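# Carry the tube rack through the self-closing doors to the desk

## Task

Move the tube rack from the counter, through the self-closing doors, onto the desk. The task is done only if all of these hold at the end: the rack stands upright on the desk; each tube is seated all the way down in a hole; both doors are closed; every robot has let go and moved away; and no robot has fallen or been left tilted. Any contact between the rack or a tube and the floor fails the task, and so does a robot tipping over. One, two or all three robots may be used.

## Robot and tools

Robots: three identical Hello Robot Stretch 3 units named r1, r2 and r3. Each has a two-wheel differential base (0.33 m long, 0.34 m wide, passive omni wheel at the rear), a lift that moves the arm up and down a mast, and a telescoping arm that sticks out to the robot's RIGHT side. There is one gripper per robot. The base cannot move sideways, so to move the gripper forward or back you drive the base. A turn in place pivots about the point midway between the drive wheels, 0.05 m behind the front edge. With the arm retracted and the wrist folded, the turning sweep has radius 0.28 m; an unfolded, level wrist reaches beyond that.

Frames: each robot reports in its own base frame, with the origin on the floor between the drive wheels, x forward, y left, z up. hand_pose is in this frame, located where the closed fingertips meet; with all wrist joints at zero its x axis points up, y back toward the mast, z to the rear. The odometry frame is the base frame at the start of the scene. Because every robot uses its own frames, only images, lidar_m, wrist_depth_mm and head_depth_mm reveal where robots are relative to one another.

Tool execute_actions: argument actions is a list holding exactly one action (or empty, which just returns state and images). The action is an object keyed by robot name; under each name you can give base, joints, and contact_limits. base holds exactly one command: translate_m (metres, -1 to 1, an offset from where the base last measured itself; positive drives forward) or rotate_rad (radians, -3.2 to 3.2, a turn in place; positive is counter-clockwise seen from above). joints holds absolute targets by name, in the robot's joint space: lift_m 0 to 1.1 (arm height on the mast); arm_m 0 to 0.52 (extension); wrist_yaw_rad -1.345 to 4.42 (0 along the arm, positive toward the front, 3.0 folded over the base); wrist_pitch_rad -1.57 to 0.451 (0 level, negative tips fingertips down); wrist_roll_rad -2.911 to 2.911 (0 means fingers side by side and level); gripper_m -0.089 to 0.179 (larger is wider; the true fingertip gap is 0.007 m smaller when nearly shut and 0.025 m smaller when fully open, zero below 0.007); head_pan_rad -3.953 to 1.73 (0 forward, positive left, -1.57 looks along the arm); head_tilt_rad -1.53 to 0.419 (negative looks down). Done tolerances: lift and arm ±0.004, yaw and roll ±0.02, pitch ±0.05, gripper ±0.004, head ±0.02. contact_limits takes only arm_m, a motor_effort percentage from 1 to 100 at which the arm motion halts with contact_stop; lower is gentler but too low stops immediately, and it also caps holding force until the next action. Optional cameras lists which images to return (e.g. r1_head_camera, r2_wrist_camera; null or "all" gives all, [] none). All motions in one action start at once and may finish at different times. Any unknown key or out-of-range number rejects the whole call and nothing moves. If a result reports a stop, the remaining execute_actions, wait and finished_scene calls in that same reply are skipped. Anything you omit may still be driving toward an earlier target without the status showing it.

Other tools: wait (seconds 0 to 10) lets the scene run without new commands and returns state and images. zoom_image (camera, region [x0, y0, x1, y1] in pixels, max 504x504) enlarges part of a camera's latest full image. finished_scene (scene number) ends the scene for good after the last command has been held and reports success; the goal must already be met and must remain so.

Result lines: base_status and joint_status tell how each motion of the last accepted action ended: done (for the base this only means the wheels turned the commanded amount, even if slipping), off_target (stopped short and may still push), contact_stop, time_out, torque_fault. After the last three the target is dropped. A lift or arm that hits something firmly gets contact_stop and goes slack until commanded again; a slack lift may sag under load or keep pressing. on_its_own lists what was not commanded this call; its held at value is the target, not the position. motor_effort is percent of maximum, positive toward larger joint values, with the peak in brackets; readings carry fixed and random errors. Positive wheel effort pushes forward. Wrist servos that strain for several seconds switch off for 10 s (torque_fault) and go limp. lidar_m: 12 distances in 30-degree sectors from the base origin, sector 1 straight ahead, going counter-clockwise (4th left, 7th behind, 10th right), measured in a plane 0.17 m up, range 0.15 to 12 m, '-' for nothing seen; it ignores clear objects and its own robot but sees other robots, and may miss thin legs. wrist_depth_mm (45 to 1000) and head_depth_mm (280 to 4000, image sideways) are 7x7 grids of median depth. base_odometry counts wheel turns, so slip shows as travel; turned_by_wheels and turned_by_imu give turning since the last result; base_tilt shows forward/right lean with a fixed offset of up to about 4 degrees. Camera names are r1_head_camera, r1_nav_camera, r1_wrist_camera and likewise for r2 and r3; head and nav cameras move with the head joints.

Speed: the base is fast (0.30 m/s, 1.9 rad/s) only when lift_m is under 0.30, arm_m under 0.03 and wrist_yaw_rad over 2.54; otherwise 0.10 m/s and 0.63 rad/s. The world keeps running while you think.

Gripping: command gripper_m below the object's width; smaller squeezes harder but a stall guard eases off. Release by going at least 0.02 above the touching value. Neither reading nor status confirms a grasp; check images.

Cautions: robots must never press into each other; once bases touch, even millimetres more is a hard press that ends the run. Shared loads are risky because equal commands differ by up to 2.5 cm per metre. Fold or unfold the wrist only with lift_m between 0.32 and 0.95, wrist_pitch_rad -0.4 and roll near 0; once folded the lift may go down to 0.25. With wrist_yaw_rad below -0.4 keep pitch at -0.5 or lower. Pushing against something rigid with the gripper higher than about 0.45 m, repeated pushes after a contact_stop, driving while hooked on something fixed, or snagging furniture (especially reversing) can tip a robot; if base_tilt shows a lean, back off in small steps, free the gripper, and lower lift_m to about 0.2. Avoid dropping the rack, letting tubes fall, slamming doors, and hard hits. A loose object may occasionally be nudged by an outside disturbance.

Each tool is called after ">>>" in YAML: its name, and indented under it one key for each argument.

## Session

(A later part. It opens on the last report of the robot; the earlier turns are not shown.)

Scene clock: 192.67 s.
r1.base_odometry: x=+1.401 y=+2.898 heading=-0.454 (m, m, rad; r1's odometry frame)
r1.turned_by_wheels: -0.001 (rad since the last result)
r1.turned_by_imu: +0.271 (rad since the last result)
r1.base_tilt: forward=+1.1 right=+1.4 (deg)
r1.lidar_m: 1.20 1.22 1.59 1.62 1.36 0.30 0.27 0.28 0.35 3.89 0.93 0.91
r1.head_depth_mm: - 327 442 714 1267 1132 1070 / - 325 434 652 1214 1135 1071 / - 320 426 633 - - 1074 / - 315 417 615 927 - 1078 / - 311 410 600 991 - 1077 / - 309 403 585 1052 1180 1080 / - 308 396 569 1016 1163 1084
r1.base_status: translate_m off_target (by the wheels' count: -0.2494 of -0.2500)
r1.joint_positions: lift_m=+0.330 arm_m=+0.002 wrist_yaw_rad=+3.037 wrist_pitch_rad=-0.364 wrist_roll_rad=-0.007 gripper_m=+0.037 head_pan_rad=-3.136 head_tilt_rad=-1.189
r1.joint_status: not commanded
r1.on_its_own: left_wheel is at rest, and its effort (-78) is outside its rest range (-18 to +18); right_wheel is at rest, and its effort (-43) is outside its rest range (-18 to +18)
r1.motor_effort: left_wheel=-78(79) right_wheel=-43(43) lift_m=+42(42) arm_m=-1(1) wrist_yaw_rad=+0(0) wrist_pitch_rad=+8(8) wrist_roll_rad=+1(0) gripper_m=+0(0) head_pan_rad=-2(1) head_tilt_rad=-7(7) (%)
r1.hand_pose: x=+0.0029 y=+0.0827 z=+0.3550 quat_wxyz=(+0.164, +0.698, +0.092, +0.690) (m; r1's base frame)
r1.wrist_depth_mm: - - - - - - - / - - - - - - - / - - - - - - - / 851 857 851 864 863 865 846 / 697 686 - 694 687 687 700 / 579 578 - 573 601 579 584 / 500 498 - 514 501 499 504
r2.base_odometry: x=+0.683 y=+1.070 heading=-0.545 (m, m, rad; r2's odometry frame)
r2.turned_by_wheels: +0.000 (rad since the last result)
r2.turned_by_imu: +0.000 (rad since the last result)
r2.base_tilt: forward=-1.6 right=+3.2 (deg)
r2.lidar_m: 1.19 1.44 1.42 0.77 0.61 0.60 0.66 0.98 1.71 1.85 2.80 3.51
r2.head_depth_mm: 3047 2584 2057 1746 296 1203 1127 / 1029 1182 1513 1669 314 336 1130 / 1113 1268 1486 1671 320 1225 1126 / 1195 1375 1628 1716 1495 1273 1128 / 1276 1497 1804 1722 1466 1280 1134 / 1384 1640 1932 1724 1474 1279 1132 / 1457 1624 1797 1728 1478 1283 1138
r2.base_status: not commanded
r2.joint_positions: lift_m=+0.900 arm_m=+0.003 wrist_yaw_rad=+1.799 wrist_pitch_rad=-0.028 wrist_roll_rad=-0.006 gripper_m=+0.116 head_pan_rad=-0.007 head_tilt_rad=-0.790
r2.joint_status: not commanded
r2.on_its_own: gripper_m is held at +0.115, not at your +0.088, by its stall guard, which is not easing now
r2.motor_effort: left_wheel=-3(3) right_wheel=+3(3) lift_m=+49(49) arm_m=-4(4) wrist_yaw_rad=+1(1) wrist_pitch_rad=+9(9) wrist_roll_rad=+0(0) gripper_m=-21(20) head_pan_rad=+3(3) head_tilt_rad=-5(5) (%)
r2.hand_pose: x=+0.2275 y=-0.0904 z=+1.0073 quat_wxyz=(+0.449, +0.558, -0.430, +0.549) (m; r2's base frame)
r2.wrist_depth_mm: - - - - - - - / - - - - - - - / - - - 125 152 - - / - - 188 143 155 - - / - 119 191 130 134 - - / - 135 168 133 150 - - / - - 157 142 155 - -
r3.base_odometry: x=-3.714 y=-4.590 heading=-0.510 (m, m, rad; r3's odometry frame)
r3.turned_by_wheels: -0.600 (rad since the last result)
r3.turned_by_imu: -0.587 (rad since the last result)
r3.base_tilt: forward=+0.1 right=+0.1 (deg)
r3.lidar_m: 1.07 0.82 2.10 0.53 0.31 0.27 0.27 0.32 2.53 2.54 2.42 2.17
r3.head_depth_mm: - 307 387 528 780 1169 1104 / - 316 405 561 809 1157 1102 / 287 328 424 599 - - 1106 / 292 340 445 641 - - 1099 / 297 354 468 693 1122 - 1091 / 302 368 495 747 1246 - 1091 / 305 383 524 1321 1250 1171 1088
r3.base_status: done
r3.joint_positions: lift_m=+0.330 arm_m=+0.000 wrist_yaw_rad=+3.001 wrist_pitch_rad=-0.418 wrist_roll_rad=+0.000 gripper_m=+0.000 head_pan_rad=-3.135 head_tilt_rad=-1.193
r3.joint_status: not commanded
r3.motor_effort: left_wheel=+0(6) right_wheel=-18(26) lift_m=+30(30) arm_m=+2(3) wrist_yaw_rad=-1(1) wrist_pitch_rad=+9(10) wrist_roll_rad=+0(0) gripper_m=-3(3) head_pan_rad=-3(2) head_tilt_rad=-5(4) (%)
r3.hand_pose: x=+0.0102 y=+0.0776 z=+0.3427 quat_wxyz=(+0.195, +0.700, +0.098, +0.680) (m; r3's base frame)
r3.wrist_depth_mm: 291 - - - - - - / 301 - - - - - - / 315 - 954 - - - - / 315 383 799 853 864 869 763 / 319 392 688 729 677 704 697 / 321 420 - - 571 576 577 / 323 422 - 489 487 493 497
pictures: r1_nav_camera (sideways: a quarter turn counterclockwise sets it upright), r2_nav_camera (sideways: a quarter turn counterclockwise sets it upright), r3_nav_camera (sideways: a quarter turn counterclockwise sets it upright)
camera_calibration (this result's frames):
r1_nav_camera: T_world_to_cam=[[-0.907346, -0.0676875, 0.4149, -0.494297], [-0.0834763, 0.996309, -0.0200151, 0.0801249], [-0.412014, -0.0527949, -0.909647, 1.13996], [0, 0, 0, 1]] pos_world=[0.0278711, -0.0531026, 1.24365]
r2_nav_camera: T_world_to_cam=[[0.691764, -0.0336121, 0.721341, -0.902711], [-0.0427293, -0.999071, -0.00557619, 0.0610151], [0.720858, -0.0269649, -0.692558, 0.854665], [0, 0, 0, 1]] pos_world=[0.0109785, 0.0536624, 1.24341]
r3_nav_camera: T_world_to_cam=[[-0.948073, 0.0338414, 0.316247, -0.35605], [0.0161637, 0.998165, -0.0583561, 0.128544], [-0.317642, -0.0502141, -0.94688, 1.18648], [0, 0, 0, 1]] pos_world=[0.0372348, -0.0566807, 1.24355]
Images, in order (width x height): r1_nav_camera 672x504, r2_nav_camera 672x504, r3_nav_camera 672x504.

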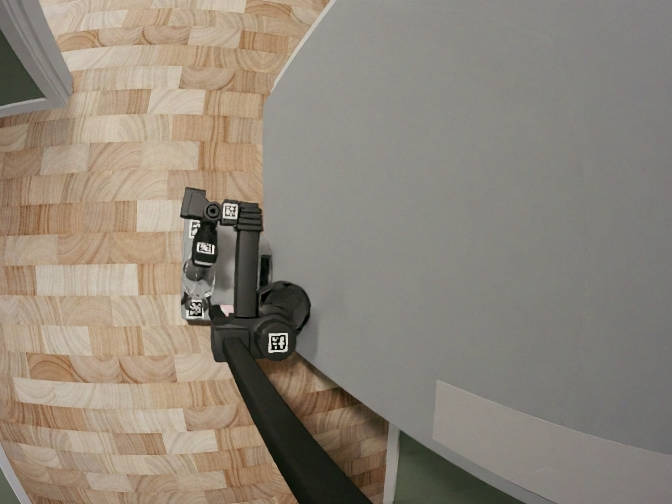

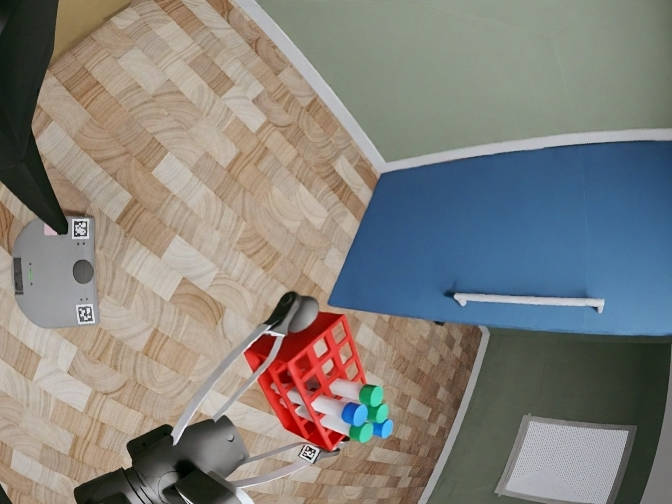

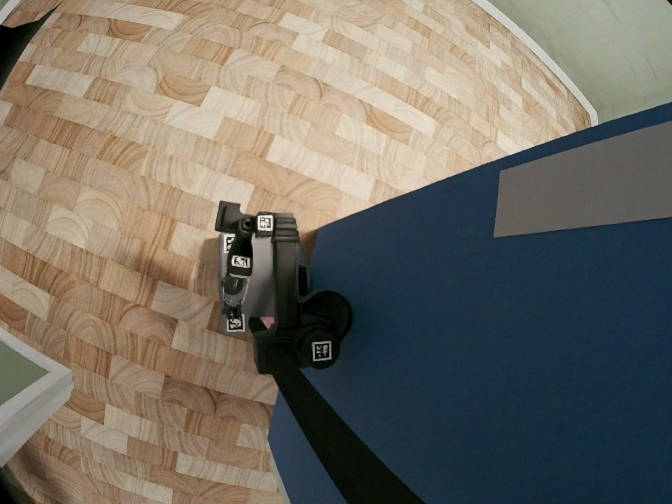

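>>> execute_actions:
  actions:
    - {"r3":{"base":{"translate_m":-0.1}},"r1":{"base":{"rotate_rad":-1.2}},"r2":{"base":{"rotate_rad":-0.515}}}
  cameras: []

>>> execute_actions:
  actions:
    - {"r2":{"base":{"translate_m":1}},"r1":{"base":{"translate_m":-0.22}}}
  cameras: []

>>> execute_actions:
  actions:
    - {"r2":{"base":{"translate_m":0.63}},"r1":{"base":{"rotate_rad":1.0}}}
  cameras: []

>>> execute_actions:
  actions:
    - {"r2":{"base":{"rotate_rad":1.385},"joints":{"head_tilt_rad":-1.0}}}
  cameras: ["r3_nav_camera","r1_nav_camera","r2_nav_camera"]

Scene clock: 197.20 s.
r1.base_odometry: x=+1.401 y=+2.898 heading=-1.654 (m, m, rad; r1's odometry frame)
r1.turned_by_wheels: -1.200 (rad since the last result)
r1.turned_by_imu: -1.198 (rad since the last result)
r1.base_tilt: forward=+1.0 right=+1.4 (deg)
r1.lidar_m: 3.90 0.90 1.20 1.20 1.43 1.67 1.58 0.24 0.21 0.22 0.27 0.53
r1.head_depth_mm: 1875 1663 1502 1359 1267 1140 1074 / 1875 1658 1494 1365 1282 1135 1073 / 1624 1673 1502 1365 - - 1077 / 1645 1680 1510 1375 1289 - 1074 / 1705 1682 1504 1373 968 - 1077 / 1610 1652 1490 547 662 762 1059 / 1337 342 371 425 494 591 733
r1.base_status: done
r1.joint_positions: lift_m=+0.330 arm_m=+0.002 wrist_yaw_rad=+3.037 wrist_pitch_rad=-0.364 wrist_roll_rad=-0.007 gripper_m=+0.037 head_pan_rad=-3.136 head_tilt_rad=-1.189
r1.joint_status: not commanded
r1.motor_effort: left_wheel=-5(66) right_wheel=-3(43) lift_m=+42(42) arm_m=-1(0) wrist_yaw_rad=+1(1) wrist_pitch_rad=+8(8) wrist_roll_rad=+1(1) gripper_m=+0(0) head_pan_rad=-2(2) head_tilt_rad=-6(7) (%)
r1.hand_pose: x=+0.0029 y=+0.0827 z=+0.3550 quat_wxyz=(+0.164, +0.698, +0.092, +0.690) (m; r1's base frame)
r1.wrist_depth_mm: - - - - - - - / - - - - - - - / - - - - - - - / 842 854 852 870 854 864 866 / 686 692 - 686 695 688 707 / 580 572 - 587 602 578 579 / 497 493 - 511 507 501 499
r2.base_odometry: x=+0.683 y=+1.070 heading=-1.059 (m, m, rad; r2's odometry frame)
r2.turned_by_wheels: -0.515 (rad since the last result)
r2.turned_by_imu: -0.521 (rad since the last result)
r2.base_tilt: forward=-1.6 right=+3.2 (deg)
r2.lidar_m: 3.50 1.07 1.43 1.42 0.77 0.61 0.60 0.65 1.00 1.71 1.86 2.82
r2.head_depth_mm: 3049 2603 2043 1753 296 1199 1126 / 3067 2609 2064 1706 314 336 1130 / 3105 2613 2073 1717 320 1229 1134 / 3177 2629 2075 1711 1491 1270 1132 / 3224 2645 2095 1717 1464 1274 1133 / 3180 2656 2101 1612 1474 1285 1138 / 2786 1096 1212 1512 1480 1283 1139
r2.base_status: done
r2.joint_positions: lift_m=+0.900 arm_m=+0.003 wrist_yaw_rad=+1.799 wrist_pitch_rad=-0.028 wrist_roll_rad=-0.006 gripper_m=+0.116 head_pan_rad=-0.007 head_tilt_rad=-0.790
r2.joint_status: not commanded
r2.on_its_own: gripper_m is held at +0.115, not at your +0.088, by its stall guard, which is not easing now
r2.motor_effort: left_wheel=+2(5) right_wheel=-4(8) lift_m=+49(49) arm_m=-4(4) wrist_yaw_rad=+1(1) wrist_pitch_rad=+9(9) wrist_roll_rad=+0(0) gripper_m=-21(22) head_pan_rad=+2(3) head_tilt_rad=-5(5) (%)
r2.hand_pose: x=+0.2275 y=-0.0904 z=+1.0073 quat_wxyz=(+0.449, +0.558, -0.430, +0.549) (m; r2's base frame)
r2.wrist_depth_mm: - - - - - - - / - - - - - - - / - - - 126 152 - - / - - 187 129 154 - - / - 119 191 130 134 - - / - 136 168 133 149 - - / - - 157 142 156 - -
r3.base_odometry: x=-3.801 y=-4.541 heading=-0.510 (m, m, rad; r3's odometry frame)
r3.turned_by_wheels: +0.000 (rad since the last result)
r3.turned_by_imu: +0.002 (rad since the last result)
r3.base_tilt: forward=+0.1 right=+0.1 (deg)
r3.lidar_m: 1.13 0.91 2.14 0.42 0.29 0.27 0.27 0.35 2.50 2.51 2.54 2.27
r3.head_depth_mm: - 303 370 491 692 1168 1108 / - 314 396 537 754 1157 1112 / 289 332 426 592 - - 1103 / 296 353 459 660 - - 1096 / 305 375 500 745 1246 - 1091 / 315 399 549 954 1254 - 1087 / 334 432 1407 1347 1250 1174 1082
r3.base_status: done
r3.joint_positions: lift_m=+0.330 arm_m=+0.000 wrist_yaw_rad=+3.001 wrist_pitch_rad=-0.418 wrist_roll_rad=+0.000 gripper_m=+0.000 head_pan_rad=-3.135 head_tilt_rad=-1.193
r3.joint_status: not commanded
r3.motor_effort: left_wheel=-2(10) right_wheel=-9(22) lift_m=+30(30) arm_m=+3(3) wrist_yaw_rad=-1(1) wrist_pitch_rad=+9(10) wrist_roll_rad=+0(0) gripper_m=-3(2) head_pan_rad=-3(3) head_tilt_rad=-4(5) (%)
r3.hand_pose: x=+0.0102 y=+0.0776 z=+0.3427 quat_wxyz=(+0.195, +0.700, +0.098, +0.680) (m; r3's base frame)
r3.wrist_depth_mm: 255 - 527 - - - - / 267 - 546 - - - - / 279 - 597 - - - - / 287 335 654 859 851 869 830 / 290 354 664 716 683 692 694 / 298 385 - - 573 585 579 / 306 390 - 493 484 491 498
pictures: none
No camera images: the call's "cameras" was empty. Leave "cameras" out to get every camera's image.

Scene clock: 208.17 s.
r1.base_odometry: x=+1.419 y=+3.117 heading=-1.654 (m, m, rad; r1's odometry frame)
r1.turned_by_wheels: +0.000 (rad since the last result)
r1.turned_by_imu: -0.001 (rad since the last result)
r1.base_tilt: forward=+1.1 right=+1.3 (deg)
r1.lidar_m: 4.12 1.11 1.27 1.27 1.50 1.51 1.36 0.92 0.19 0.19 0.23 0.41
r1.head_depth_mm: 1857 1660 1491 1358 1256 1134 1073 / 1866 1662 1496 1361 1282 1132 1072 / 1372 1614 1498 1369 - - 1074 / 1424 1640 1508 1368 1283 - 1079 / 1479 1650 1520 1376 1274 - 1081 / 1456 1615 1523 1380 1263 678 997 / 1238 1365 1458 1380 1266 520 619
r1.base_status: done
r1.joint_positions: lift_m=+0.330 arm_m=+0.002 wrist_yaw_rad=+3.045 wrist_pitch_rad=-0.364 wrist_roll_rad=-0.007 gripper_m=+0.037 head_pan_rad=-3.136 head_tilt_rad=-1.189
r1.joint_status: not commanded
r1.motor_effort: left_wheel=+1(10) right_wheel=-5(7) lift_m=+42(42) arm_m=+0(1) wrist_yaw_rad=-10(9) wrist_pitch_rad=+8(8) wrist_roll_rad=+1(1) gripper_m=+1(0) head_pan_rad=-2(1) head_tilt_rad=-7(6) (%)
r1.hand_pose: x=+0.0010 y=+0.0830 z=+0.3550 quat_wxyz=(+0.161, +0.698, +0.095, +0.691) (m; r1's base frame)
r1.wrist_depth_mm: - - - - - - - / - - - - - - - / - - - - - - - / 864 855 878 872 849 854 855 / 700 702 - 687 699 704 694 / 574 580 - 582 604 576 583 / 506 502 - 511 503 497 498
r2.base_odometry: x=+1.172 y=+0.198 heading=-1.059 (m, m, rad; r2's odometry frame)
r2.turned_by_wheels: +0.000 (rad since the last result)
r2.turned_by_imu: +0.004 (rad since the last result)
r2.base_tilt: forward=-1.6 right=+3.2 (deg)
r2.lidar_m: 2.55 1.60 0.67 0.37 1.40 1.61 1.59 1.73 1.86 1.84 2.01 2.57
r2.head_depth_mm: 2210 2415 2061 1747 296 1201 1125 / 2262 2447 2059 1712 314 336 1128 / 2275 2518 2064 1714 320 1227 1129 / 2312 2529 2076 1726 1497 1271 1132 / 2353 2548 2075 1731 1471 1275 1132 / 2408 2592 2092 1721 1472 1279 1137 / 2392 2484 2105 1732 1474 1285 1116
r2.base_status: done
r2.joint_positions: lift_m=+0.900 arm_m=+0.003 wrist_yaw_rad=+1.799 wrist_pitch_rad=-0.028 wrist_roll_rad=-0.006 gripper_m=+0.116 head_pan_rad=-0.007 head_tilt_rad=-0.790
r2.joint_status: not commanded
r2.on_its_own: gripper_m is held at +0.115, not at your +0.088, by its stall guard, which is not easing now
r2.motor_effort: left_wheel=+0(7) right_wheel=-3(2) lift_m=+50(49) arm_m=-4(4) wrist_yaw_rad=+0(1) wrist_pitch_rad=+9(9) wrist_roll_rad=+0(0) gripper_m=-21(21) head_pan_rad=+4(2) head_tilt_rad=-5(6) (%)
r2.hand_pose: x=+0.2275 y=-0.0904 z=+1.0073 quat_wxyz=(+0.449, +0.558, -0.430, +0.549) (m; r2's base frame)
r2.wrist_depth_mm: - - - - - - - / - - - - - - - / - - - 126 152 - - / - - 187 130 154 - - / - 119 191 130 135 - - / - 135 167 133 150 - - / - - 157 142 156 - -
r3.base_odometry: x=-3.801 y=-4.541 heading=-0.510 (m, m, rad; r3's odometry frame)
r3.turned_by_wheels: +0.000 (rad since the last result)
r3.turned_by_imu: +0.003 (rad since the last result)
r3.base_tilt: forward=+0.1 right=+0.0 (deg)
r3.lidar_m: 1.13 0.91 2.00 0.42 0.29 0.27 0.27 0.35 0.67 2.51 2.53 2.27
r3.head_depth_mm: - 303 371 491 695 1169 1111 / - 313 397 538 753 1163 1105 / 289 332 426 592 - - 1104 / 296 352 459 659 - - 1093 / 304 375 500 745 1245 - 1094 / 314 399 548 955 1256 - 1087 / 333 431 1246 1221 1254 1173 1090
r3.base_status: not commanded
r3.joint_positions: lift_m=+0.330 arm_m=+0.000 wrist_yaw_rad=+3.001 wrist_pitch_rad=-0.418 wrist_roll_rad=+0.000 gripper_m=+0.000 head_pan_rad=-3.135 head_tilt_rad=-1.193
r3.joint_status: not commanded
r3.motor_effort: left_wheel=-2(2) right_wheel=-9(9) lift_m=+29(29) arm_m=+3(3) wrist_yaw_rad=-1(2) wrist_pitch_rad=+10(9) wrist_roll_rad=+0(0) gripper_m=-2(2) head_pan_rad=-2(2) head_tilt_rad=-5(4) (%)
r3.hand_pose: x=+0.0102 y=+0.0776 z=+0.3427 quat_wxyz=(+0.195, +0.700, +0.098, +0.680) (m; r3's base frame)
r3.wrist_depth_mm: 253 - 531 - - - - / 266 - 550 - - - - / 276 - 599 - - - - / 283 338 661 863 857 867 844 / 292 352 666 714 689 688 694 / 300 383 - - 563 575 578 / 306 386 - 493 486 490 489
pictures: none
No camera images: the call's "cameras" was empty. Leave "cameras" out to get every camera's image.

Scene clock: 215.43 s.
r1.base_odometry: x=+1.419 y=+3.117 heading=-0.656 (m, m, rad; r1's odometry frame)
r1.turned_by_wheels: +0.998 (rad since the last result)
r1.turned_by_imu: +0.526 (rad since the last result)
r1.base_tilt: forward=+0.9 right=+1.3 (deg)
r1.lidar_m: 1.16 1.26 1.26 1.44 1.48 1.29 0.93 0.82 0.22 0.26 0.46 4.16
r1.head_depth_mm: 1378 1582 1495 1358 1264 1140 1067 / 1383 1624 1498 1366 1279 1135 1073 / 1218 1539 1499 1366 - - 1073 / 1084 1355 1509 1370 1286 - 1078 / 983 1189 1451 1371 1278 - 1081 / 899 1070 1319 1381 1263 930 1081 / 823 968 1168 1351 541 765 1070
r1.base_status: rotate_rad off_target (by the wheels' count: +0.9983 of +1.0000)
r1.joint_positions: lift_m=+0.330 arm_m=+0.002 wrist_yaw_rad=+3.037 wrist_pitch_rad=-0.364 wrist_roll_rad=-0.007 gripper_m=+0.037 head_pan_rad=-3.138 head_tilt_rad=-1.189
r1.joint_status: not commanded
r1.on_its_own: left_wheel is at rest, and its effort (-39) is outside its rest range (-18 to +18)
r1.motor_effort: left_wheel=-39(52) right_wheel=+17(33) lift_m=+40(42) arm_m=+0(1) wrist_yaw_rad=+1(9) wrist_pitch_rad=+8(9) wrist_roll_rad=+0(0) gripper_m=+0(0) head_pan_rad=-1(1) head_tilt_rad=-7(6) (%)
r1.hand_pose: x=+0.0029 y=+0.0827 z=+0.3549 quat_wxyz=(+0.164, +0.698, +0.092, +0.690) (m; r1's base frame)
r1.wrist_depth_mm: - - - - - - 933 / - - - - - - - / - - - - - - - / 866 867 874 871 867 853 850 / 692 683 - 684 684 695 690 / 580 585 - 581 599 580 581 / 498 496 - 513 504 501 502
r2.base_odometry: x=+1.481 y=-0.351 heading=-1.059 (m, m, rad; r2's odometry frame)
r2.turned_by_wheels: +0.000 (rad since the last result)
r2.turned_by_imu: +0.003 (rad since the last result)
r2.base_tilt: forward=-1.6 right=+3.2 (deg)
r2.lidar_m: 1.93 1.50 1.23 2.43 0.78 0.70 2.21 2.41 1.95 1.93 2.11 1.95
r2.head_depth_mm: 1656 1891 2047 1748 295 1203 1127 / 1683 1935 2063 1705 314 336 1125 / 1714 1970 2068 1716 320 1227 1132 / 1744 2015 2074 1716 1497 1276 1133 / 1774 2054 2079 1715 1466 1276 1133 / 1806 2100 2096 1726 1471 1284 1135 / 1841 2140 2108 1737 1473 1286 1136
r2.base_status: done
r2.joint_positions: lift_m=+0.900 arm_m=+0.003 wrist_yaw_rad=+1.799 wrist_pitch_rad=-0.028 wrist_roll_rad=-0.006 gripper_m=+0.116 head_pan_rad=-0.007 head_tilt_rad=-0.790
r2.joint_status: not commanded
r2.on_its_own: gripper_m is held at +0.115, not at your +0.088, by its stall guard, which is not easing now
r2.motor_effort: left_wheel=+0(5) right_wheel=-3(3) lift_m=+49(50) arm_m=-4(4) wrist_yaw_rad=+1(1) wrist_pitch_rad=+9(9) wrist_roll_rad=+0(0) gripper_m=-21(21) head_pan_rad=+3(3) head_tilt_rad=-5(5) (%)
r2.hand_pose: x=+0.2275 y=-0.0904 z=+1.0073 quat_wxyz=(+0.449, +0.558, -0.430, +0.549) (m; r2's base frame)
r2.wrist_depth_mm: - - - - - - - / - - - - - - - / - - - 125 152 - - / - - 187 130 155 - - / - 119 190 130 134 - - / - 135 168 133 150 - - / - - 157 141 156 - -
r3.base_odometry: x=-3.801 y=-4.541 heading=-0.510 (m, m, rad; r3's odometry frame)
r3.turned_by_wheels: +0.000 (rad since the last result)
r3.turned_by_imu: +0.002 (rad since the last result)
r3.base_tilt: forward=+0.1 right=+0.1 (deg)
r3.lidar_m: 1.13 0.91 1.90 0.42 0.29 0.27 0.27 0.35 2.50 0.49 0.65 2.27
r3.head_depth_mm: - 303 370 492 693 1162 1107 / - 314 396 538 752 1161 1103 / 289 332 426 592 - - 1105 / 295 353 459 660 - - 1096 / 305 375 499 746 1242 - 1096 / 315 399 548 958 1261 - 1087 / 333 433 1413 1356 1250 1172 1084
r3.base_status: not commanded
r3.joint_positions: lift_m=+0.330 arm_m=+0.000 wrist_yaw_rad=+3.001 wrist_pitch_rad=-0.418 wrist_roll_rad=+0.000 gripper_m=+0.000 head_pan_rad=-3.135 head_tilt_rad=-1.193
r3.joint_status: not commanded
r3.motor_effort: left_wheel=-2(2) right_wheel=-9(9) lift_m=+29(30) arm_m=+3(3) wrist_yaw_rad=-1(1) wrist_pitch_rad=+10(9) wrist_roll_rad=+0(0) gripper_m=-3(2) head_pan_rad=-2(3) head_tilt_rad=-4(5) (%)
r3.hand_pose: x=+0.0102 y=+0.0776 z=+0.3427 quat_wxyz=(+0.195, +0.700, +0.098, +0.680) (m; r3's base frame)
r3.wrist_depth_mm: 255 - 524 - - - - / 266 - 548 - - - - / 279 - 600 - - - - / 282 340 655 857 860 870 825 / 290 350 646 708 687 689 698 / 299 379 - - 562 575 573 / 307 389 - 485 484 492 487
pictures: none
No camera images: the call's "cameras" was empty. Leave "cameras" out to get every camera's image.

Scene clock: 218.57 s.
r1.base_odometry: x=+1.419 y=+3.117 heading=-0.656 (m, m, rad; r1's odometry frame)
r1.turned_by_wheels: +0.000 (rad since the last result)
r1.turned_by_imu: -0.001 (rad since the last result)
r1.base_tilt: forward=+1.0 right=+1.2 (deg)
r1.lidar_m: 1.16 1.26 1.27 1.44 1.48 1.30 0.93 0.82 0.22 0.26 0.46 4.18
r1.head_depth_mm: 1372 1579 1490 1358 1258 1140 1075 / 1385 1621 1500 1364 1280 1129 1070 / 1213 1544 1503 1369 - - 1074 / 1085 1346 1500 1372 1288 - 1079 / 984 1191 1451 1373 1271 - 1083 / 894 1067 1318 1376 1267 936 1083 / 826 970 1164 1344 541 764 1072
r1.base_status: not commanded
r1.joint_positions: lift_m=+0.330 arm_m=+0.002 wrist_yaw_rad=+3.037 wrist_pitch_rad=-0.364 wrist_roll_rad=-0.007 gripper_m=+0.037 head_pan_rad=-3.138 head_tilt_rad=-1.189
r1.joint_status: not commanded
r1.on_its_own: left_wheel is at rest, and its effort (-39) is outside its rest range (-18 to +18)
r1.motor_effort: left_wheel=-39(39) right_wheel=+18(18) lift_m=+41(40) arm_m=+0(0) wrist_yaw_rad=+0(1) wrist_pitch_rad=+8(8) wrist_roll_rad=+0(0) gripper_m=+1(0) head_pan_rad=-1(1) head_tilt_rad=-7(6) (%)
r1.hand_pose: x=+0.0029 y=+0.0827 z=+0.3549 quat_wxyz=(+0.164, +0.698, +0.092, +0.690) (m; r1's base frame)
r1.wrist_depth_mm: - - - - - - 938 / - - - - - - - / - - - - - - - / 831 853 852 851 860 867 856 / 683 690 - 692 690 699 690 / 577 586 - 587 601 578 583 / 501 499 - 512 497 498 498
r2.base_odometry: x=+1.481 y=-0.351 heading=+0.326 (m, m, rad; r2's odometry frame)
r2.turned_by_wheels: +1.385 (rad since the last result)
r2.turned_by_imu: +1.400 (rad since the last result)
r2.base_tilt: forward=-1.6 right=+3.2 (deg)
r2.lidar_m: 1.23 0.63 0.70 2.22 2.27 2.03 1.93 1.98 2.02 1.93 1.78 1.26
r2.head_depth_mm: 1153 1386 1591 304 1287 1197 1094 / 2160 1491 1601 317 1262 1196 1107 / 2190 1902 1667 319 1298 1200 1121 / 2199 1908 1662 1498 1329 1202 1122 / 2247 1916 1680 1477 1327 1209 1127 / 2255 1935 1675 1483 1217 1206 1104 / 2257 1937 1627 1138 1153 1214 1109
r2.base_status: done
r2.joint_positions: lift_m=+0.900 arm_m=+0.003 wrist_yaw_rad=+1.799 wrist_pitch_rad=-0.028 wrist_roll_rad=-0.006 gripper_m=+0.116 head_pan_rad=-0.007 head_tilt_rad=-0.987
r2.joint_status: all done
r2.on_its_own: gripper_m is held at +0.115, not at your +0.088, by its stall guard, which is not easing now
r2.motor_effort: left_wheel=-4(6) right_wheel=+4(7) lift_m=+49(49) arm_m=-4(4) wrist_yaw_rad=+0(0) wrist_pitch_rad=+9(9) wrist_roll_rad=+0(0) gripper_m=-21(21) head_pan_rad=+3(2) head_tilt_rad=-6(24) (%)
r2.hand_pose: x=+0.2275 y=-0.0904 z=+1.0073 quat_wxyz=(+0.449, +0.558, -0.430, +0.549) (m; r2's base frame)
r2.wrist_depth_mm: 696 952 - - - - 955 / 719 - - - - - 978 / 737 - - 125 152 - - / 765 - 188 130 154 - - / 774 119 191 130 135 - - / 722 135 167 133 150 - - / 723 769 157 142 156 - -
r3.base_odometry: x=-3.801 y=-4.541 heading=-0.510 (m, m, rad; r3's odometry frame)
r3.turned_by_wheels: +0.000 (rad since the last result)
r3.turned_by_imu: +0.001 (rad since the last result)
r3.base_tilt: forward=+0.1 right=+0.0 (deg)
r3.lidar_m: 1.13 0.91 1.90 0.42 0.29 0.27 0.27 0.35 2.50 0.62 0.64 2.27
r3.head_depth_mm: - 303 370 491 693 1171 1102 / - 314 396 538 751 1154 1108 / 289 332 426 592 - - 1100 / 296 352 460 661 - - 1094 / 305 375 499 744 1241 - 1095 / 315 399 548 957 1256 - 1086 / 334 432 1411 1350 1253 1171 1084
r3.base_status: not commanded
r3.joint_positions: lift_m=+0.330 arm_m=+0.000 wrist_yaw_rad=+3.001 wrist_pitch_rad=-0.418 wrist_roll_rad=+0.000 gripper_m=+0.000 head_pan_rad=-3.135 head_tilt_rad=-1.193
r3.joint_status: not commanded
r3.motor_effort: left_wheel=-1(2) right_wheel=-9(9) lift_m=+29(30) arm_m=+2(3) wrist_yaw_rad=-1(1) wrist_pitch_rad=+9(10) wrist_roll_rad=+0(0) gripper_m=-2(2) head_pan_rad=-2(2) head_tilt_rad=-4(4) (%)
r3.hand_pose: x=+0.0102 y=+0.0776 z=+0.3427 quat_wxyz=(+0.195, +0.700, +0.098, +0.680) (m; r3's base frame)
r3.wrist_depth_mm: 254 - 523 - - - - / 268 - 550 - - - - / 278 - 587 - - - - / 282 336 650 855 868 876 835 / 290 352 653 710 695 691 686 / 297 380 - - 577 580 572 / 307 385 - 489 492 488 493
pictures: r1_nav_camera (sideways: a quarter turn counterclockwise sets it upright), r2_nav_camera (sideways: a quarter turn counterclockwise sets it upright), r3_nav_camera (sideways: a quarter turn counterclockwise sets it upright)
camera_calibration (this result's frames):
r1_nav_camera: T_world_to_cam=[[-0.907764, -0.0657948, 0.414289, -0.493498], [-0.0813834, 0.996481, -0.0200674, 0.0801803], [-0.41151, -0.0519327, -0.909924, 1.14032], [0, 0, 0, 1]] pos_world=[0.0277995, -0.0531478, 1.24367]
r2_nav_camera: T_world_to_cam=[[0.819842, -0.0344711, 0.571551, -0.708316], [-0.0430713, -0.999071, 0.00152674, 0.0517695], [0.570967, -0.0258691, -0.820565, 1.02204], [0, 0, 0, 1]] pos_world=[-0.000611369, 0.0537441, 1.24341]
r3_nav_camera: T_world_to_cam=[[-0.948073, 0.0338414, 0.316247, -0.35605], [0.0161637, 0.998165, -0.0583561, 0.128544], [-0.317642, -0.0502141, -0.94688, 1.18648], [0, 0, 0, 1]] pos_world=[0.0372348, -0.0566807, 1.24355]
Images, in order (width x height): r1_nav_camera 672x504, r2_nav_camera 672x504, r3_nav_camera 672x504.

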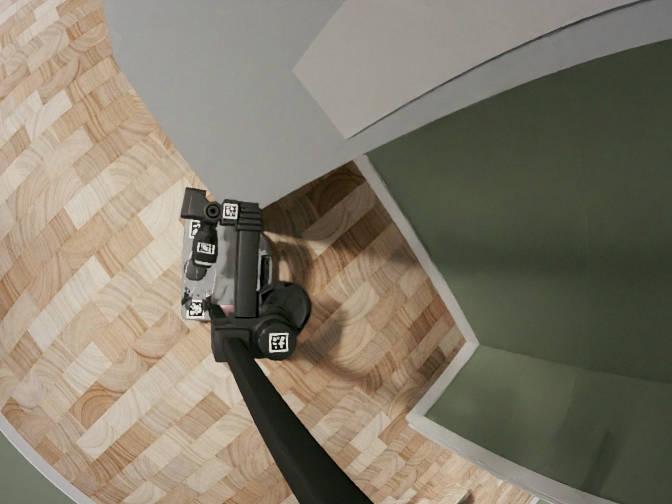

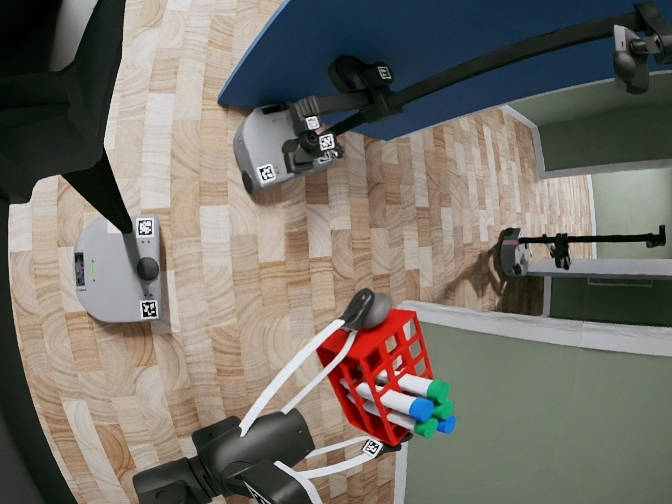

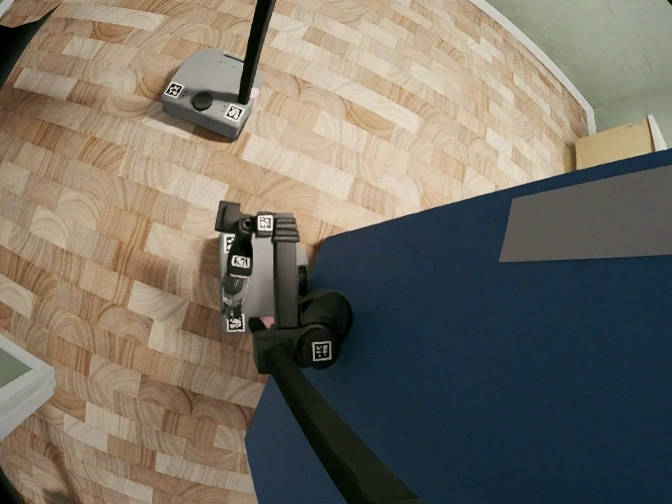

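>>> execute_actions:
  actions:
    - {"r2":{"base":{"translate_m":0.62}}}
  cameras: []

>>> execute_actions:
  actions:
    - {"r2":{"base":{"rotate_rad":0.25}}}
  cameras: []

>>> execute_actions:
  actions:
    - {"r2":{"base":{"translate_m":1}}}
  cameras: ["r2_nav_camera"]

Scene clock: 226.97 s.
r1.base_odometry: x=+1.419 y=+3.117 heading=-0.656 (m, m, rad; r1's odometry frame)
r1.turned_by_wheels: +0.000 (rad since the last result)
r1.turned_by_imu: -0.002 (rad since the last result)
r1.base_tilt: forward=+1.0 right=+1.4 (deg)
r1.lidar_m: 1.16 1.26 1.27 1.44 1.48 1.29 0.93 0.82 0.22 0.26 0.46 4.18
r1.head_depth_mm: 1380 1581 1496 1362 1262 1139 1072 / 1388 1617 1498 1364 1278 1136 1073 / 1219 1533 1498 1368 - - 1078 / 1087 1352 1508 1375 1288 - 1078 / 982 1189 1448 1379 1278 - 1082 / 898 1069 1319 1377 1262 930 1081 / 824 969 1168 1348 541 763 1073
r1.base_status: not commanded
r1.joint_positions: lift_m=+0.330 arm_m=+0.002 wrist_yaw_rad=+3.037 wrist_pitch_rad=-0.364 wrist_roll_rad=-0.007 gripper_m=+0.037 head_pan_rad=-3.138 head_tilt_rad=-1.189
r1.joint_status: not commanded
r1.on_its_own: left_wheel is at rest, and its effort (-39) is outside its rest range (-18 to +18)
r1.motor_effort: left_wheel=-39(38) right_wheel=+18(18) lift_m=+40(40) arm_m=-1(0) wrist_yaw_rad=+1(1) wrist_pitch_rad=+8(8) wrist_roll_rad=+1(1) gripper_m=+1(0) head_pan_rad=-1(1) head_tilt_rad=-6(6) (%)
r1.hand_pose: x=+0.0029 y=+0.0827 z=+0.3549 quat_wxyz=(+0.164, +0.698, +0.092, +0.690) (m; r1's base frame)
r1.wrist_depth_mm: - - - - - - 943 / - - - - - - - / - - - - - - - / 853 864 859 872 866 864 856 / 685 700 - 693 695 685 703 / 586 580 - 577 599 569 585 / 506 504 - 517 497 503 497
r2.base_odometry: x=+2.068 y=-0.153 heading=+0.326 (m, m, rad; r2's odometry frame)
r2.turned_by_wheels: +0.000 (rad since the last result)
r2.turned_by_imu: +0.002 (rad since the last result)
r2.base_tilt: forward=-1.6 right=+3.2 (deg)
r2.lidar_m: 1.81 0.93 0.65 0.34 0.35 2.67 2.55 2.62 2.00 1.90 0.86 0.64
r2.head_depth_mm: 2199 1884 899 304 1297 1193 1095 / 2212 1903 1653 318 1259 1195 1110 / 1945 1873 1651 319 1304 1200 1116 / 1920 1909 1667 1502 1320 1203 1122 / 2250 1920 1670 1476 1335 1208 1124 / 2252 1928 1672 1486 1333 1209 1107 / 2273 1943 1689 1490 1339 1213 1031
r2.base_status: done
r2.joint_positions: lift_m=+0.900 arm_m=+0.003 wrist_yaw_rad=+1.799 wrist_pitch_rad=-0.028 wrist_roll_rad=-0.006 gripper_m=+0.116 head_pan_rad=-0.007 head_tilt_rad=-0.988
r2.joint_status: not commanded
r2.on_its_own: gripper_m is held at +0.115, not at your +0.088, by its stall guard, which is not easing now
r2.motor_effort: left_wheel=-3(5) right_wheel=+3(9) lift_m=+49(50) arm_m=-4(4) wrist_yaw_rad=+1(1) wrist_pitch_rad=+9(9) wrist_roll_rad=+0(0) gripper_m=-21(21) head_pan_rad=+3(2) head_tilt_rad=-6(6) (%)
r2.hand_pose: x=+0.2275 y=-0.0904 z=+1.0073 quat_wxyz=(+0.449, +0.558, -0.430, +0.549) (m; r2's base frame)
r2.wrist_depth_mm: - - - - - 461 429 / - - - - - 457 443 / - - - 126 151 478 456 / - - 188 130 154 487 473 / 786 119 191 130 134 493 494 / 752 135 167 133 150 - 509 / 859 - 157 142 156 547 525
r3.base_odometry: x=-3.801 y=-4.541 heading=-0.510 (m, m, rad; r3's odometry frame)
r3.turned_by_wheels: +0.000 (rad since the last result)
r3.turned_by_imu: +0.002 (rad since the last result)
r3.base_tilt: forward=+0.1 right=+0.0 (deg)
r3.lidar_m: 0.34 0.91 1.91 0.42 0.29 0.27 0.27 0.35 2.49 2.50 2.52 0.21
r3.head_depth_mm: - 303 371 491 693 1162 1104 / - 314 397 538 754 1154 1103 / 289 332 426 594 - - 1107 / 296 352 459 660 - - 1095 / 304 375 500 747 1249 - 1092 / 315 400 547 957 1259 - 1087 / 334 432 1420 1351 1253 1162 1082
r3.base_status: not commanded
r3.joint_positions: lift_m=+0.330 arm_m=+0.000 wrist_yaw_rad=+3.001 wrist_pitch_rad=-0.418 wrist_roll_rad=+0.000 gripper_m=+0.000 head_pan_rad=-3.135 head_tilt_rad=-1.193
r3.joint_status: not commanded
r3.motor_effort: left_wheel=-2(1) right_wheel=-9(9) lift_m=+29(29) arm_m=+3(3) wrist_yaw_rad=-2(2) wrist_pitch_rad=+10(10) wrist_roll_rad=+0(0) gripper_m=-3(2) head_pan_rad=-3(2) head_tilt_rad=-4(5) (%)
r3.hand_pose: x=+0.0102 y=+0.0776 z=+0.3427 quat_wxyz=(+0.195, +0.700, +0.098, +0.680) (m; r3's base frame)
r3.wrist_depth_mm: 255 - 523 - - - - / 268 - 549 - - - - / 277 - 594 - - - - / 284 335 653 856 871 871 830 / 292 353 652 715 685 688 691 / 299 380 - - 576 571 576 / 305 391 - 487 489 491 495
pictures: none
No camera images: the call's "cameras" was empty. Leave "cameras" out to get every camera's image.

Scene clock: 228.47 s.
r1.base_odometry: x=+1.419 y=+3.117 heading=-0.656 (m, m, rad; r1's odometry frame)
r1.turned_by_wheels: +0.000 (rad since the last result)
r1.turned_by_imu: +0.000 (rad since the last result)
r1.base_tilt: forward=+1.0 right=+1.3 (deg)
r1.lidar_m: 1.16 1.26 1.27 1.44 1.48 1.29 0.93 0.82 0.22 0.26 0.46 4.16
r1.head_depth_mm: 1377 1583 1488 1363 1263 1142 1070 / 1380 1633 1494 1364 1280 1129 1075 / 1215 1540 1499 1364 - - 1074 / 1089 1346 1503 1372 1288 - 1078 / 987 1189 1447 1378 1273 - 1077 / 894 1068 1314 1379 1262 934 1083 / 823 967 1164 1348 541 765 1075
r1.base_status: not commanded
r1.joint_positions: lift_m=+0.330 arm_m=+0.002 wrist_yaw_rad=+3.037 wrist_pitch_rad=-0.364 wrist_roll_rad=-0.007 gripper_m=+0.037 head_pan_rad=-3.138 head_tilt_rad=-1.189
r1.joint_status: not commanded
r1.on_its_own: left_wheel is at rest, and its effort (-39) is outside its rest range (-18 to +18)
r1.motor_effort: left_wheel=-39(39) right_wheel=+18(18) lift_m=+40(40) arm_m=-1(1) wrist_yaw_rad=+1(0) wrist_pitch_rad=+8(8) wrist_roll_rad=+1(1) gripper_m=+0(1) head_pan_rad=-1(1) head_tilt_rad=-6(6) (%)
r1.hand_pose: x=+0.0029 y=+0.0827 z=+0.3549 quat_wxyz=(+0.164, +0.698, +0.092, +0.690) (m; r1's base frame)
r1.wrist_depth_mm: - - - - - - 919 / - - - - - - - / - - - - - - - / 857 867 850 869 846 863 861 / 698 682 - 699 701 695 696 / 590 582 - 582 589 579 585 / 509 497 - 512 500 499 497
r2.base_odometry: x=+2.068 y=-0.153 heading=+0.575 (m, m, rad; r2's odometry frame)
r2.turned_by_wheels: +0.250 (rad since the last result)
r2.turned_by_imu: +0.253 (rad since the last result)
r2.base_tilt: forward=-1.6 right=+3.2 (deg)
r2.lidar_m: 1.81 0.72 0.46 0.34 2.52 2.55 2.55 2.27 1.91 1.28 0.69 0.64
r2.head_depth_mm: 1882 1834 1689 304 1277 1197 1094 / 2171 1870 1662 317 1264 1200 1106 / 2229 1904 1666 319 1301 1196 1116 / 2244 1914 1662 1499 1325 1202 1123 / 2248 1918 1678 1475 1333 1206 1124 / 2270 1929 1686 1484 1325 1203 1106 / 2112 1940 1685 1300 1318 1213 984
r2.base_status: done
r2.joint_positions: lift_m=+0.900 arm_m=+0.003 wrist_yaw_rad=+1.799 wrist_pitch_rad=-0.028 wrist_roll_rad=-0.006 gripper_m=+0.116 head_pan_rad=-0.007 head_tilt_rad=-0.988
r2.joint_status: not commanded
r2.on_its_own: gripper_m is held at +0.115, not at your +0.088, by its stall guard, which is not easing now
r2.motor_effort: left_wheel=-3(6) right_wheel=+3(7) lift_m=+49(49) arm_m=-4(4) wrist_yaw_rad=+1(1) wrist_pitch_rad=+9(9) wrist_roll_rad=+0(0) gripper_m=-22(20) head_pan_rad=+3(3) head_tilt_rad=-6(7) (%)
r2.hand_pose: x=+0.2275 y=-0.0904 z=+1.0073 quat_wxyz=(+0.449, +0.558, -0.430, +0.549) (m; r2's base frame)
r2.wrist_depth_mm: 583 786 - - - - - / 614 785 - - - - - / 626 830 - 126 152 - - / 619 807 188 130 155 - 494 / 631 119 191 129 133 - 452 / 630 135 168 133 150 - 437 / 679 795 157 143 155 - 408
r3.base_odometry: x=-3.801 y=-4.541 heading=-0.510 (m, m, rad; r3's odometry frame)
r3.turned_by_wheels: +0.000 (rad since the last result)
r3.turned_by_imu: +0.000 (rad since the last result)
r3.base_tilt: forward=+0.1 right=+0.0 (deg)
r3.lidar_m: 0.34 0.91 1.90 0.42 0.29 0.27 0.27 0.35 2.50 2.50 2.53 0.23
r3.head_depth_mm: - 303 371 491 693 1163 1108 / - 314 396 537 752 1164 1102 / 289 332 425 593 - - 1102 / 296 352 459 661 - - 1096 / 304 375 500 746 1244 - 1093 / 315 399 548 955 1256 - 1085 / 333 432 1414 1353 1253 1171 1084
r3.base_status: not commanded
r3.joint_positions: lift_m=+0.330 arm_m=+0.000 wrist_yaw_rad=+3.001 wrist_pitch_rad=-0.418 wrist_roll_rad=+0.000 gripper_m=+0.000 head_pan_rad=-3.135 head_tilt_rad=-1.193
r3.joint_status: not commanded
r3.motor_effort: left_wheel=-1(2) right_wheel=-8(9) lift_m=+29(30) arm_m=+3(3) wrist_yaw_rad=-1(1) wrist_pitch_rad=+9(9) wrist_roll_rad=+0(0) gripper_m=-3(3) head_pan_rad=-2(2) head_tilt_rad=-5(4) (%)
r3.hand_pose: x=+0.0102 y=+0.0776 z=+0.3427 quat_wxyz=(+0.195, +0.700, +0.098, +0.680) (m; r3's base frame)
r3.wrist_depth_mm: 255 - 518 - - - - / 268 - 544 - - - - / 277 - 598 - - - - / 285 337 647 866 859 879 841 / 290 351 660 719 688 691 683 / 298 380 - - 569 577 572 / 303 389 - 482 494 491 484
pictures: none
No camera images: the call's "cameras" was empty. Leave "cameras" out to get every camera's image.

Scene clock: 239.43 s.
r1.base_odometry: x=+1.419 y=+3.117 heading=-0.656 (m, m, rad; r1's odometry frame)
r1.turned_by_wheels: +0.000 (rad since the last result)
r1.turned_by_imu: -0.002 (rad since the last result)
r1.base_tilt: forward=+1.0 right=+1.3 (deg)
r1.lidar_m: 1.15 1.26 1.27 1.44 1.47 1.29 0.93 0.82 0.22 0.26 0.46 4.18
r1.head_depth_mm: 1374 1582 1493 1349 1263 1140 1070 / 1384 1617 1501 1360 1276 1133 1067 / 1216 1539 1506 1362 - - 1076 / 1090 1353 1501 1378 1291 - 1077 / 983 1191 1452 1372 1275 - 1080 / 900 1068 1324 1373 1267 930 1079 / 824 967 1169 1347 541 764 1076
r1.base_status: not commanded
r1.joint_positions: lift_m=+0.330 arm_m=+0.002 wrist_yaw_rad=+3.037 wrist_pitch_rad=-0.364 wrist_roll_rad=-0.007 gripper_m=+0.037 head_pan_rad=-3.138 head_tilt_rad=-1.189
r1.joint_status: not commanded
r1.on_its_own: left_wheel is at rest, and its effort (-39) is outside its rest range (-18 to +18)
r1.motor_effort: left_wheel=-39(39) right_wheel=+18(18) lift_m=+41(40) arm_m=+0(0) wrist_yaw_rad=+1(1) wrist_pitch_rad=+8(8) wrist_roll_rad=+0(1) gripper_m=+0(0) head_pan_rad=-1(0) head_tilt_rad=-6(6) (%)
r1.hand_pose: x=+0.0029 y=+0.0827 z=+0.3549 quat_wxyz=(+0.164, +0.698, +0.092, +0.690) (m; r1's base frame)
r1.wrist_depth_mm: - - - - - - 934 / - - - - - - - / 807 - - - - - - / 829 845 869 865 851 870 867 / 692 695 - 683 685 707 693 / 581 574 - 576 601 578 582 / 501 504 - 518 503 498 497
r2.base_odometry: x=+2.907 y=+0.391 heading=+0.575 (m, m, rad; r2's odometry frame)
r2.turned_by_wheels: +0.000 (rad since the last result)
r2.turned_by_imu: +0.004 (rad since the last result)
r2.base_tilt: forward=-1.6 right=+3.2 (deg)
r2.lidar_m: 1.98 1.19 1.00 0.61 0.52 0.73 3.50 0.58 0.57 1.08 1.23 0.86
r2.head_depth_mm: 2197 1897 1681 304 1290 1192 1096 / 2231 1899 1666 311 1262 1197 1109 / 2246 1901 1660 319 1305 1201 1120 / 1952 1911 1667 1502 1327 1201 1123 / 2007 1910 1673 1475 1329 1207 1124 / 2012 1925 1683 1487 1333 1208 1110 / 1742 1820 1685 1493 1337 1215 1113
r2.base_status: done
r2.joint_positions: lift_m=+0.900 arm_m=+0.003 wrist_yaw_rad=+1.799 wrist_pitch_rad=-0.028 wrist_roll_rad=-0.006 gripper_m=+0.116 head_pan_rad=-0.007 head_tilt_rad=-0.988
r2.joint_status: not commanded
r2.on_its_own: gripper_m is held at +0.115, not at your +0.088, by its stall guard, which is not easing now
r2.motor_effort: left_wheel=-4(4) right_wheel=+3(8) lift_m=+49(49) arm_m=-4(4) wrist_yaw_rad=+1(0) wrist_pitch_rad=+9(9) wrist_roll_rad=+0(0) gripper_m=-21(22) head_pan_rad=+2(3) head_tilt_rad=-6(6) (%)
r2.hand_pose: x=+0.2275 y=-0.0904 z=+1.0073 quat_wxyz=(+0.449, +0.558, -0.430, +0.549) (m; r2's base frame)
r2.wrist_depth_mm: 973 - - - - - - / - - - - - - - / 984 - - 126 152 - - / - - 188 129 154 - - / - 119 190 130 135 683 953 / 988 136 168 133 150 - 939 / - - 158 142 155 722 908
r3.base_odometry: x=-3.801 y=-4.541 heading=-0.510 (m, m, rad; r3's odometry frame)
r3.turned_by_wheels: +0.000 (rad since the last result)
r3.turned_by_imu: +0.003 (rad since the last result)
r3.base_tilt: forward=+0.1 right=+0.0 (deg)
r3.lidar_m: 1.13 0.91 0.92 0.42 0.29 0.27 0.27 0.35 2.50 2.51 2.53 2.27
r3.head_depth_mm: - 303 371 491 694 1165 1112 / - 314 396 538 752 1159 1105 / 289 332 425 592 - - 1102 / 296 353 460 659 - - 1099 / 304 375 499 747 1246 - 1097 / 315 399 546 954 1260 - 1090 / 333 433 1422 1346 1254 1167 1084
r3.base_status: not commanded
r3.joint_positions: lift_m=+0.330 arm_m=+0.000 wrist_yaw_rad=+3.001 wrist_pitch_rad=-0.418 wrist_roll_rad=+0.000 gripper_m=+0.000 head_pan_rad=-3.135 head_tilt_rad=-1.193
r3.joint_status: not commanded
r3.motor_effort: left_wheel=-2(1) right_wheel=-9(8) lift_m=+30(29) arm_m=+2(3) wrist_yaw_rad=-2(1) wrist_pitch_rad=+10(9) wrist_roll_rad=+0(0) gripper_m=-2(3) head_pan_rad=-2(2) head_tilt_rad=-4(4) (%)
r3.hand_pose: x=+0.0102 y=+0.0776 z=+0.3427 quat_wxyz=(+0.195, +0.700, +0.098, +0.680) (m; r3's base frame)
r3.wrist_depth_mm: 255 - 533 - - - - / 267 - 548 - - - - / 278 - 587 - 873 - - / 285 338 653 856 861 860 815 / 291 351 642 716 696 679 694 / 296 381 - - 568 567 581 / 303 391 - 488 489 496 495
pictures: r2_nav_camera (sideways: a quarter turn counterclockwise sets it upright)
camera_calibration (this result's frames):
r2_nav_camera: T_world_to_cam=[[0.819958, -0.0344586, 0.571385, -0.708101], [-0.0430548, -0.999072, 0.00153401, 0.0517599], [0.570802, -0.0258587, -0.82068, 1.02219], [0, 0, 0, 1]] pos_world=[-0.000624035, 0.0537441, 1.24341]
Images, in order (width x height): r2_nav_camera 672x504.

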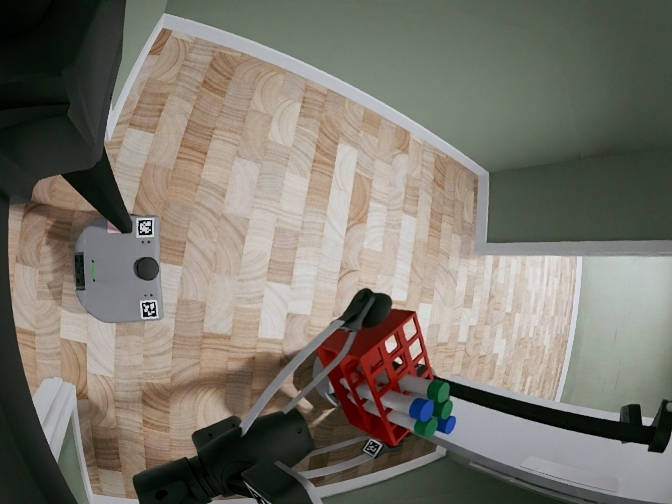

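>>> execute_actions:
  actions:
    - {"r2":{"base":{"translate_m":0.6}},"r3":{"base":{"rotate_rad":-0.6}}}
  cameras: ["r2_nav_camera","r1_nav_camera"]

Scene clock: 246.97 s.
r1.base_odometry: x=+1.419 y=+3.117 heading=-0.656 (m, m, rad; r1's odometry frame)
r1.turned_by_wheels: +0.000 (rad since the last result)
r1.turned_by_imu: -0.001 (rad since the last result)
r1.base_tilt: forward=+0.9 right=+1.3 (deg)
r1.lidar_m: 1.16 1.26 1.27 0.54 1.48 1.29 0.93 0.82 0.22 0.26 0.46 4.16
r1.head_depth_mm: 1373 1586 1495 1363 1260 1129 1072 / 1381 1618 1502 1368 1285 1131 1066 / 1216 1542 1507 1369 - - 1072 / 1086 1348 1504 1364 1289 - 1075 / 982 1193 1447 1370 1275 - 1079 / 898 1069 1316 1375 1259 933 1076 / 826 967 1163 1344 540 766 1073
r1.base_status: not commanded
r1.joint_positions: lift_m=+0.330 arm_m=+0.002 wrist_yaw_rad=+3.037 wrist_pitch_rad=-0.364 wrist_roll_rad=-0.007 gripper_m=+0.037 head_pan_rad=-3.138 head_tilt_rad=-1.189
r1.joint_status: not commanded
r1.on_its_own: left_wheel is at rest, and its effort (-39) is outside its rest range (-18 to +18)
r1.motor_effort: left_wheel=-39(39) right_wheel=+18(18) lift_m=+40(41) arm_m=-1(1) wrist_yaw_rad=+0(0) wrist_pitch_rad=+8(8) wrist_roll_rad=+1(1) gripper_m=+0(1) head_pan_rad=-1(1) head_tilt_rad=-6(6) (%)
r1.hand_pose: x=+0.0029 y=+0.0827 z=+0.3549 quat_wxyz=(+0.164, +0.698, +0.092, +0.690) (m; r1's base frame)
r1.wrist_depth_mm: - - - - - - 925 / - - - - - - - / - - 753 766 - - - / 840 858 566 728 868 861 873 / 698 691 - 660 703 691 697 / 577 575 - 573 605 588 583 / 501 501 - 511 503 501 499
r2.base_odometry: x=+3.411 y=+0.717 heading=+0.575 (m, m, rad; r2's odometry frame)
r2.turned_by_wheels: +0.000 (rad since the last result)
r2.turned_by_imu: +0.002 (rad since the last result)
r2.base_tilt: forward=-1.6 right=+3.2 (deg)
r2.lidar_m: 1.38 1.04 0.87 0.87 0.99 0.90 1.45 1.06 1.22 1.21 0.42 1.12
r2.head_depth_mm: 2214 1888 1683 304 1296 1148 1091 / 2221 1902 1646 311 1265 1195 1103 / 2194 1902 1658 319 1303 1196 1118 / 1355 1631 1664 1506 1330 1203 1120 / 1390 1673 1669 1481 1330 1200 1124 / 1433 1737 1688 1493 1334 1207 1109 / 1446 1613 1624 1495 1339 1213 1113
r2.base_status: done
r2.joint_positions: lift_m=+0.900 arm_m=+0.003 wrist_yaw_rad=+1.799 wrist_pitch_rad=-0.028 wrist_roll_rad=-0.006 gripper_m=+0.116 head_pan_rad=-0.007 head_tilt_rad=-0.988
r2.joint_status: not commanded
r2.on_its_own: gripper_m is held at +0.115, not at your +0.088, by its stall guard, which is not easing now
r2.motor_effort: left_wheel=-3(6) right_wheel=+3(8) lift_m=+49(49) arm_m=-4(4) wrist_yaw_rad=+1(1) wrist_pitch_rad=+9(9) wrist_roll_rad=+0(0) gripper_m=-21(21) head_pan_rad=+3(2) head_tilt_rad=-7(6) (%)
r2.hand_pose: x=+0.2275 y=-0.0904 z=+1.0073 quat_wxyz=(+0.449, +0.558, -0.430, +0.549) (m; r2's base frame)
r2.wrist_depth_mm: 818 - - - - - - / 837 - - - - - - / 856 - - 126 152 - - / 854 - 187 129 155 - - / 893 119 190 130 134 - - / 867 135 168 133 149 - - / 936 - 157 142 156 - -
r3.base_odometry: x=-3.801 y=-4.541 heading=-1.110 (m, m, rad; r3's odometry frame)
r3.turned_by_wheels: -0.600 (rad since the last result)
r3.turned_by_imu: -0.588 (rad since the last result)
r3.base_tilt: forward=+0.1 right=+0.1 (deg)
r3.lidar_m: 2.27 1.27 0.91 1.58 0.47 0.30 0.27 0.27 0.34 2.50 2.50 2.62
r3.head_depth_mm: 302 370 498 764 1258 1170 1110 / 297 359 480 721 1226 1161 1107 / 295 349 462 685 - - 1106 / 290 340 446 650 - - 1094 / 288 331 432 618 961 - 1090 / - 323 418 590 975 - 1086 / - 315 404 562 928 1165 1088
r3.base_status: done
r3.joint_positions: lift_m=+0.330 arm_m=+0.000 wrist_yaw_rad=+3.001 wrist_pitch_rad=-0.418 wrist_roll_rad=+0.000 gripper_m=+0.000 head_pan_rad=-3.135 head_tilt_rad=-1.193
r3.joint_status: not commanded
r3.motor_effort: left_wheel=-1(5) right_wheel=-11(24) lift_m=+29(30) arm_m=+3(2) wrist_yaw_rad=-1(2) wrist_pitch_rad=+9(10) wrist_roll_rad=+0(0) gripper_m=-2(2) head_pan_rad=-2(3) head_tilt_rad=-5(4) (%)
r3.hand_pose: x=+0.0102 y=+0.0775 z=+0.3427 quat_wxyz=(+0.195, +0.700, +0.098, +0.680) (m; r3's base frame)
r3.wrist_depth_mm: - - - - - 925 - / - - - - 946 - - / 570 - - - - - - / 532 809 869 849 882 881 877 / 499 685 712 721 697 699 690 / 470 572 - - 572 578 573 / 452 499 - 483 491 494 494
pictures: r1_nav_camera (sideways: a quarter turn counterclockwise sets it upright), r2_nav_camera (sideways: a quarter turn counterclockwise sets it upright)
camera_calibration (this result's frames):
r1_nav_camera: T_world_to_cam=[[-0.907764, -0.0657948, 0.414289, -0.493498], [-0.0813834, 0.996481, -0.0200674, 0.0801803], [-0.41151, -0.0519327, -0.909924, 1.14032], [0, 0, 0, 1]] pos_world=[0.0277995, -0.0531478, 1.24367]
r2_nav_camera: T_world_to_cam=[[0.819968, -0.0344583, 0.571371, -0.708082], [-0.0430543, -0.999072, 0.00153465, 0.0517591], [0.570788, -0.0258583, -0.820691, 1.0222], [0, 0, 0, 1]] pos_world=[-0.000625097, 0.0537441, 1.24341]
Images, in order (width x height): r1_nav_camera 672x504, r2_nav_camera 672x504.

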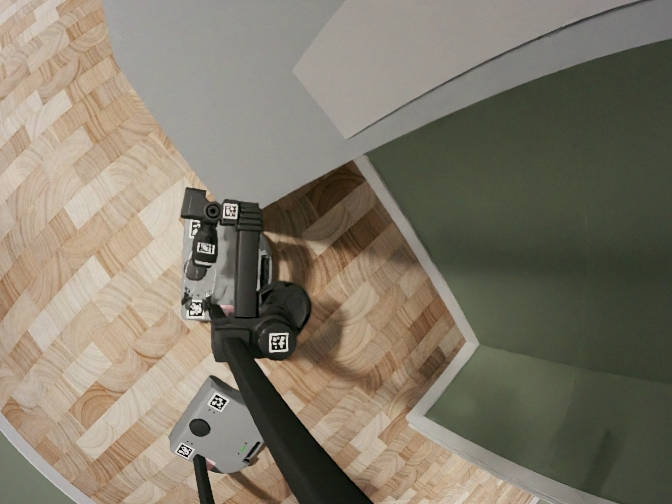

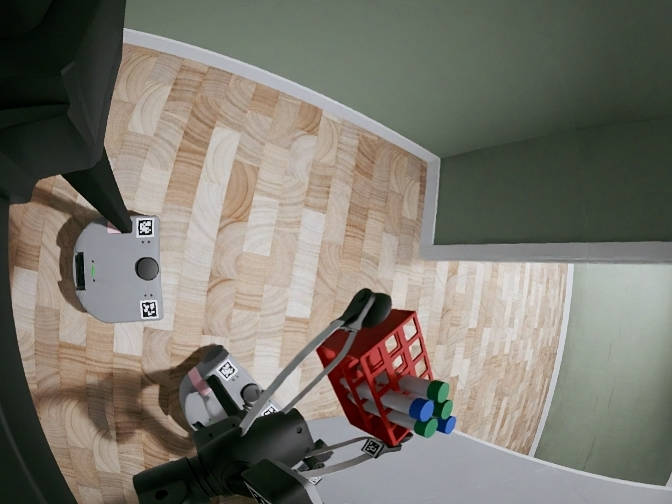

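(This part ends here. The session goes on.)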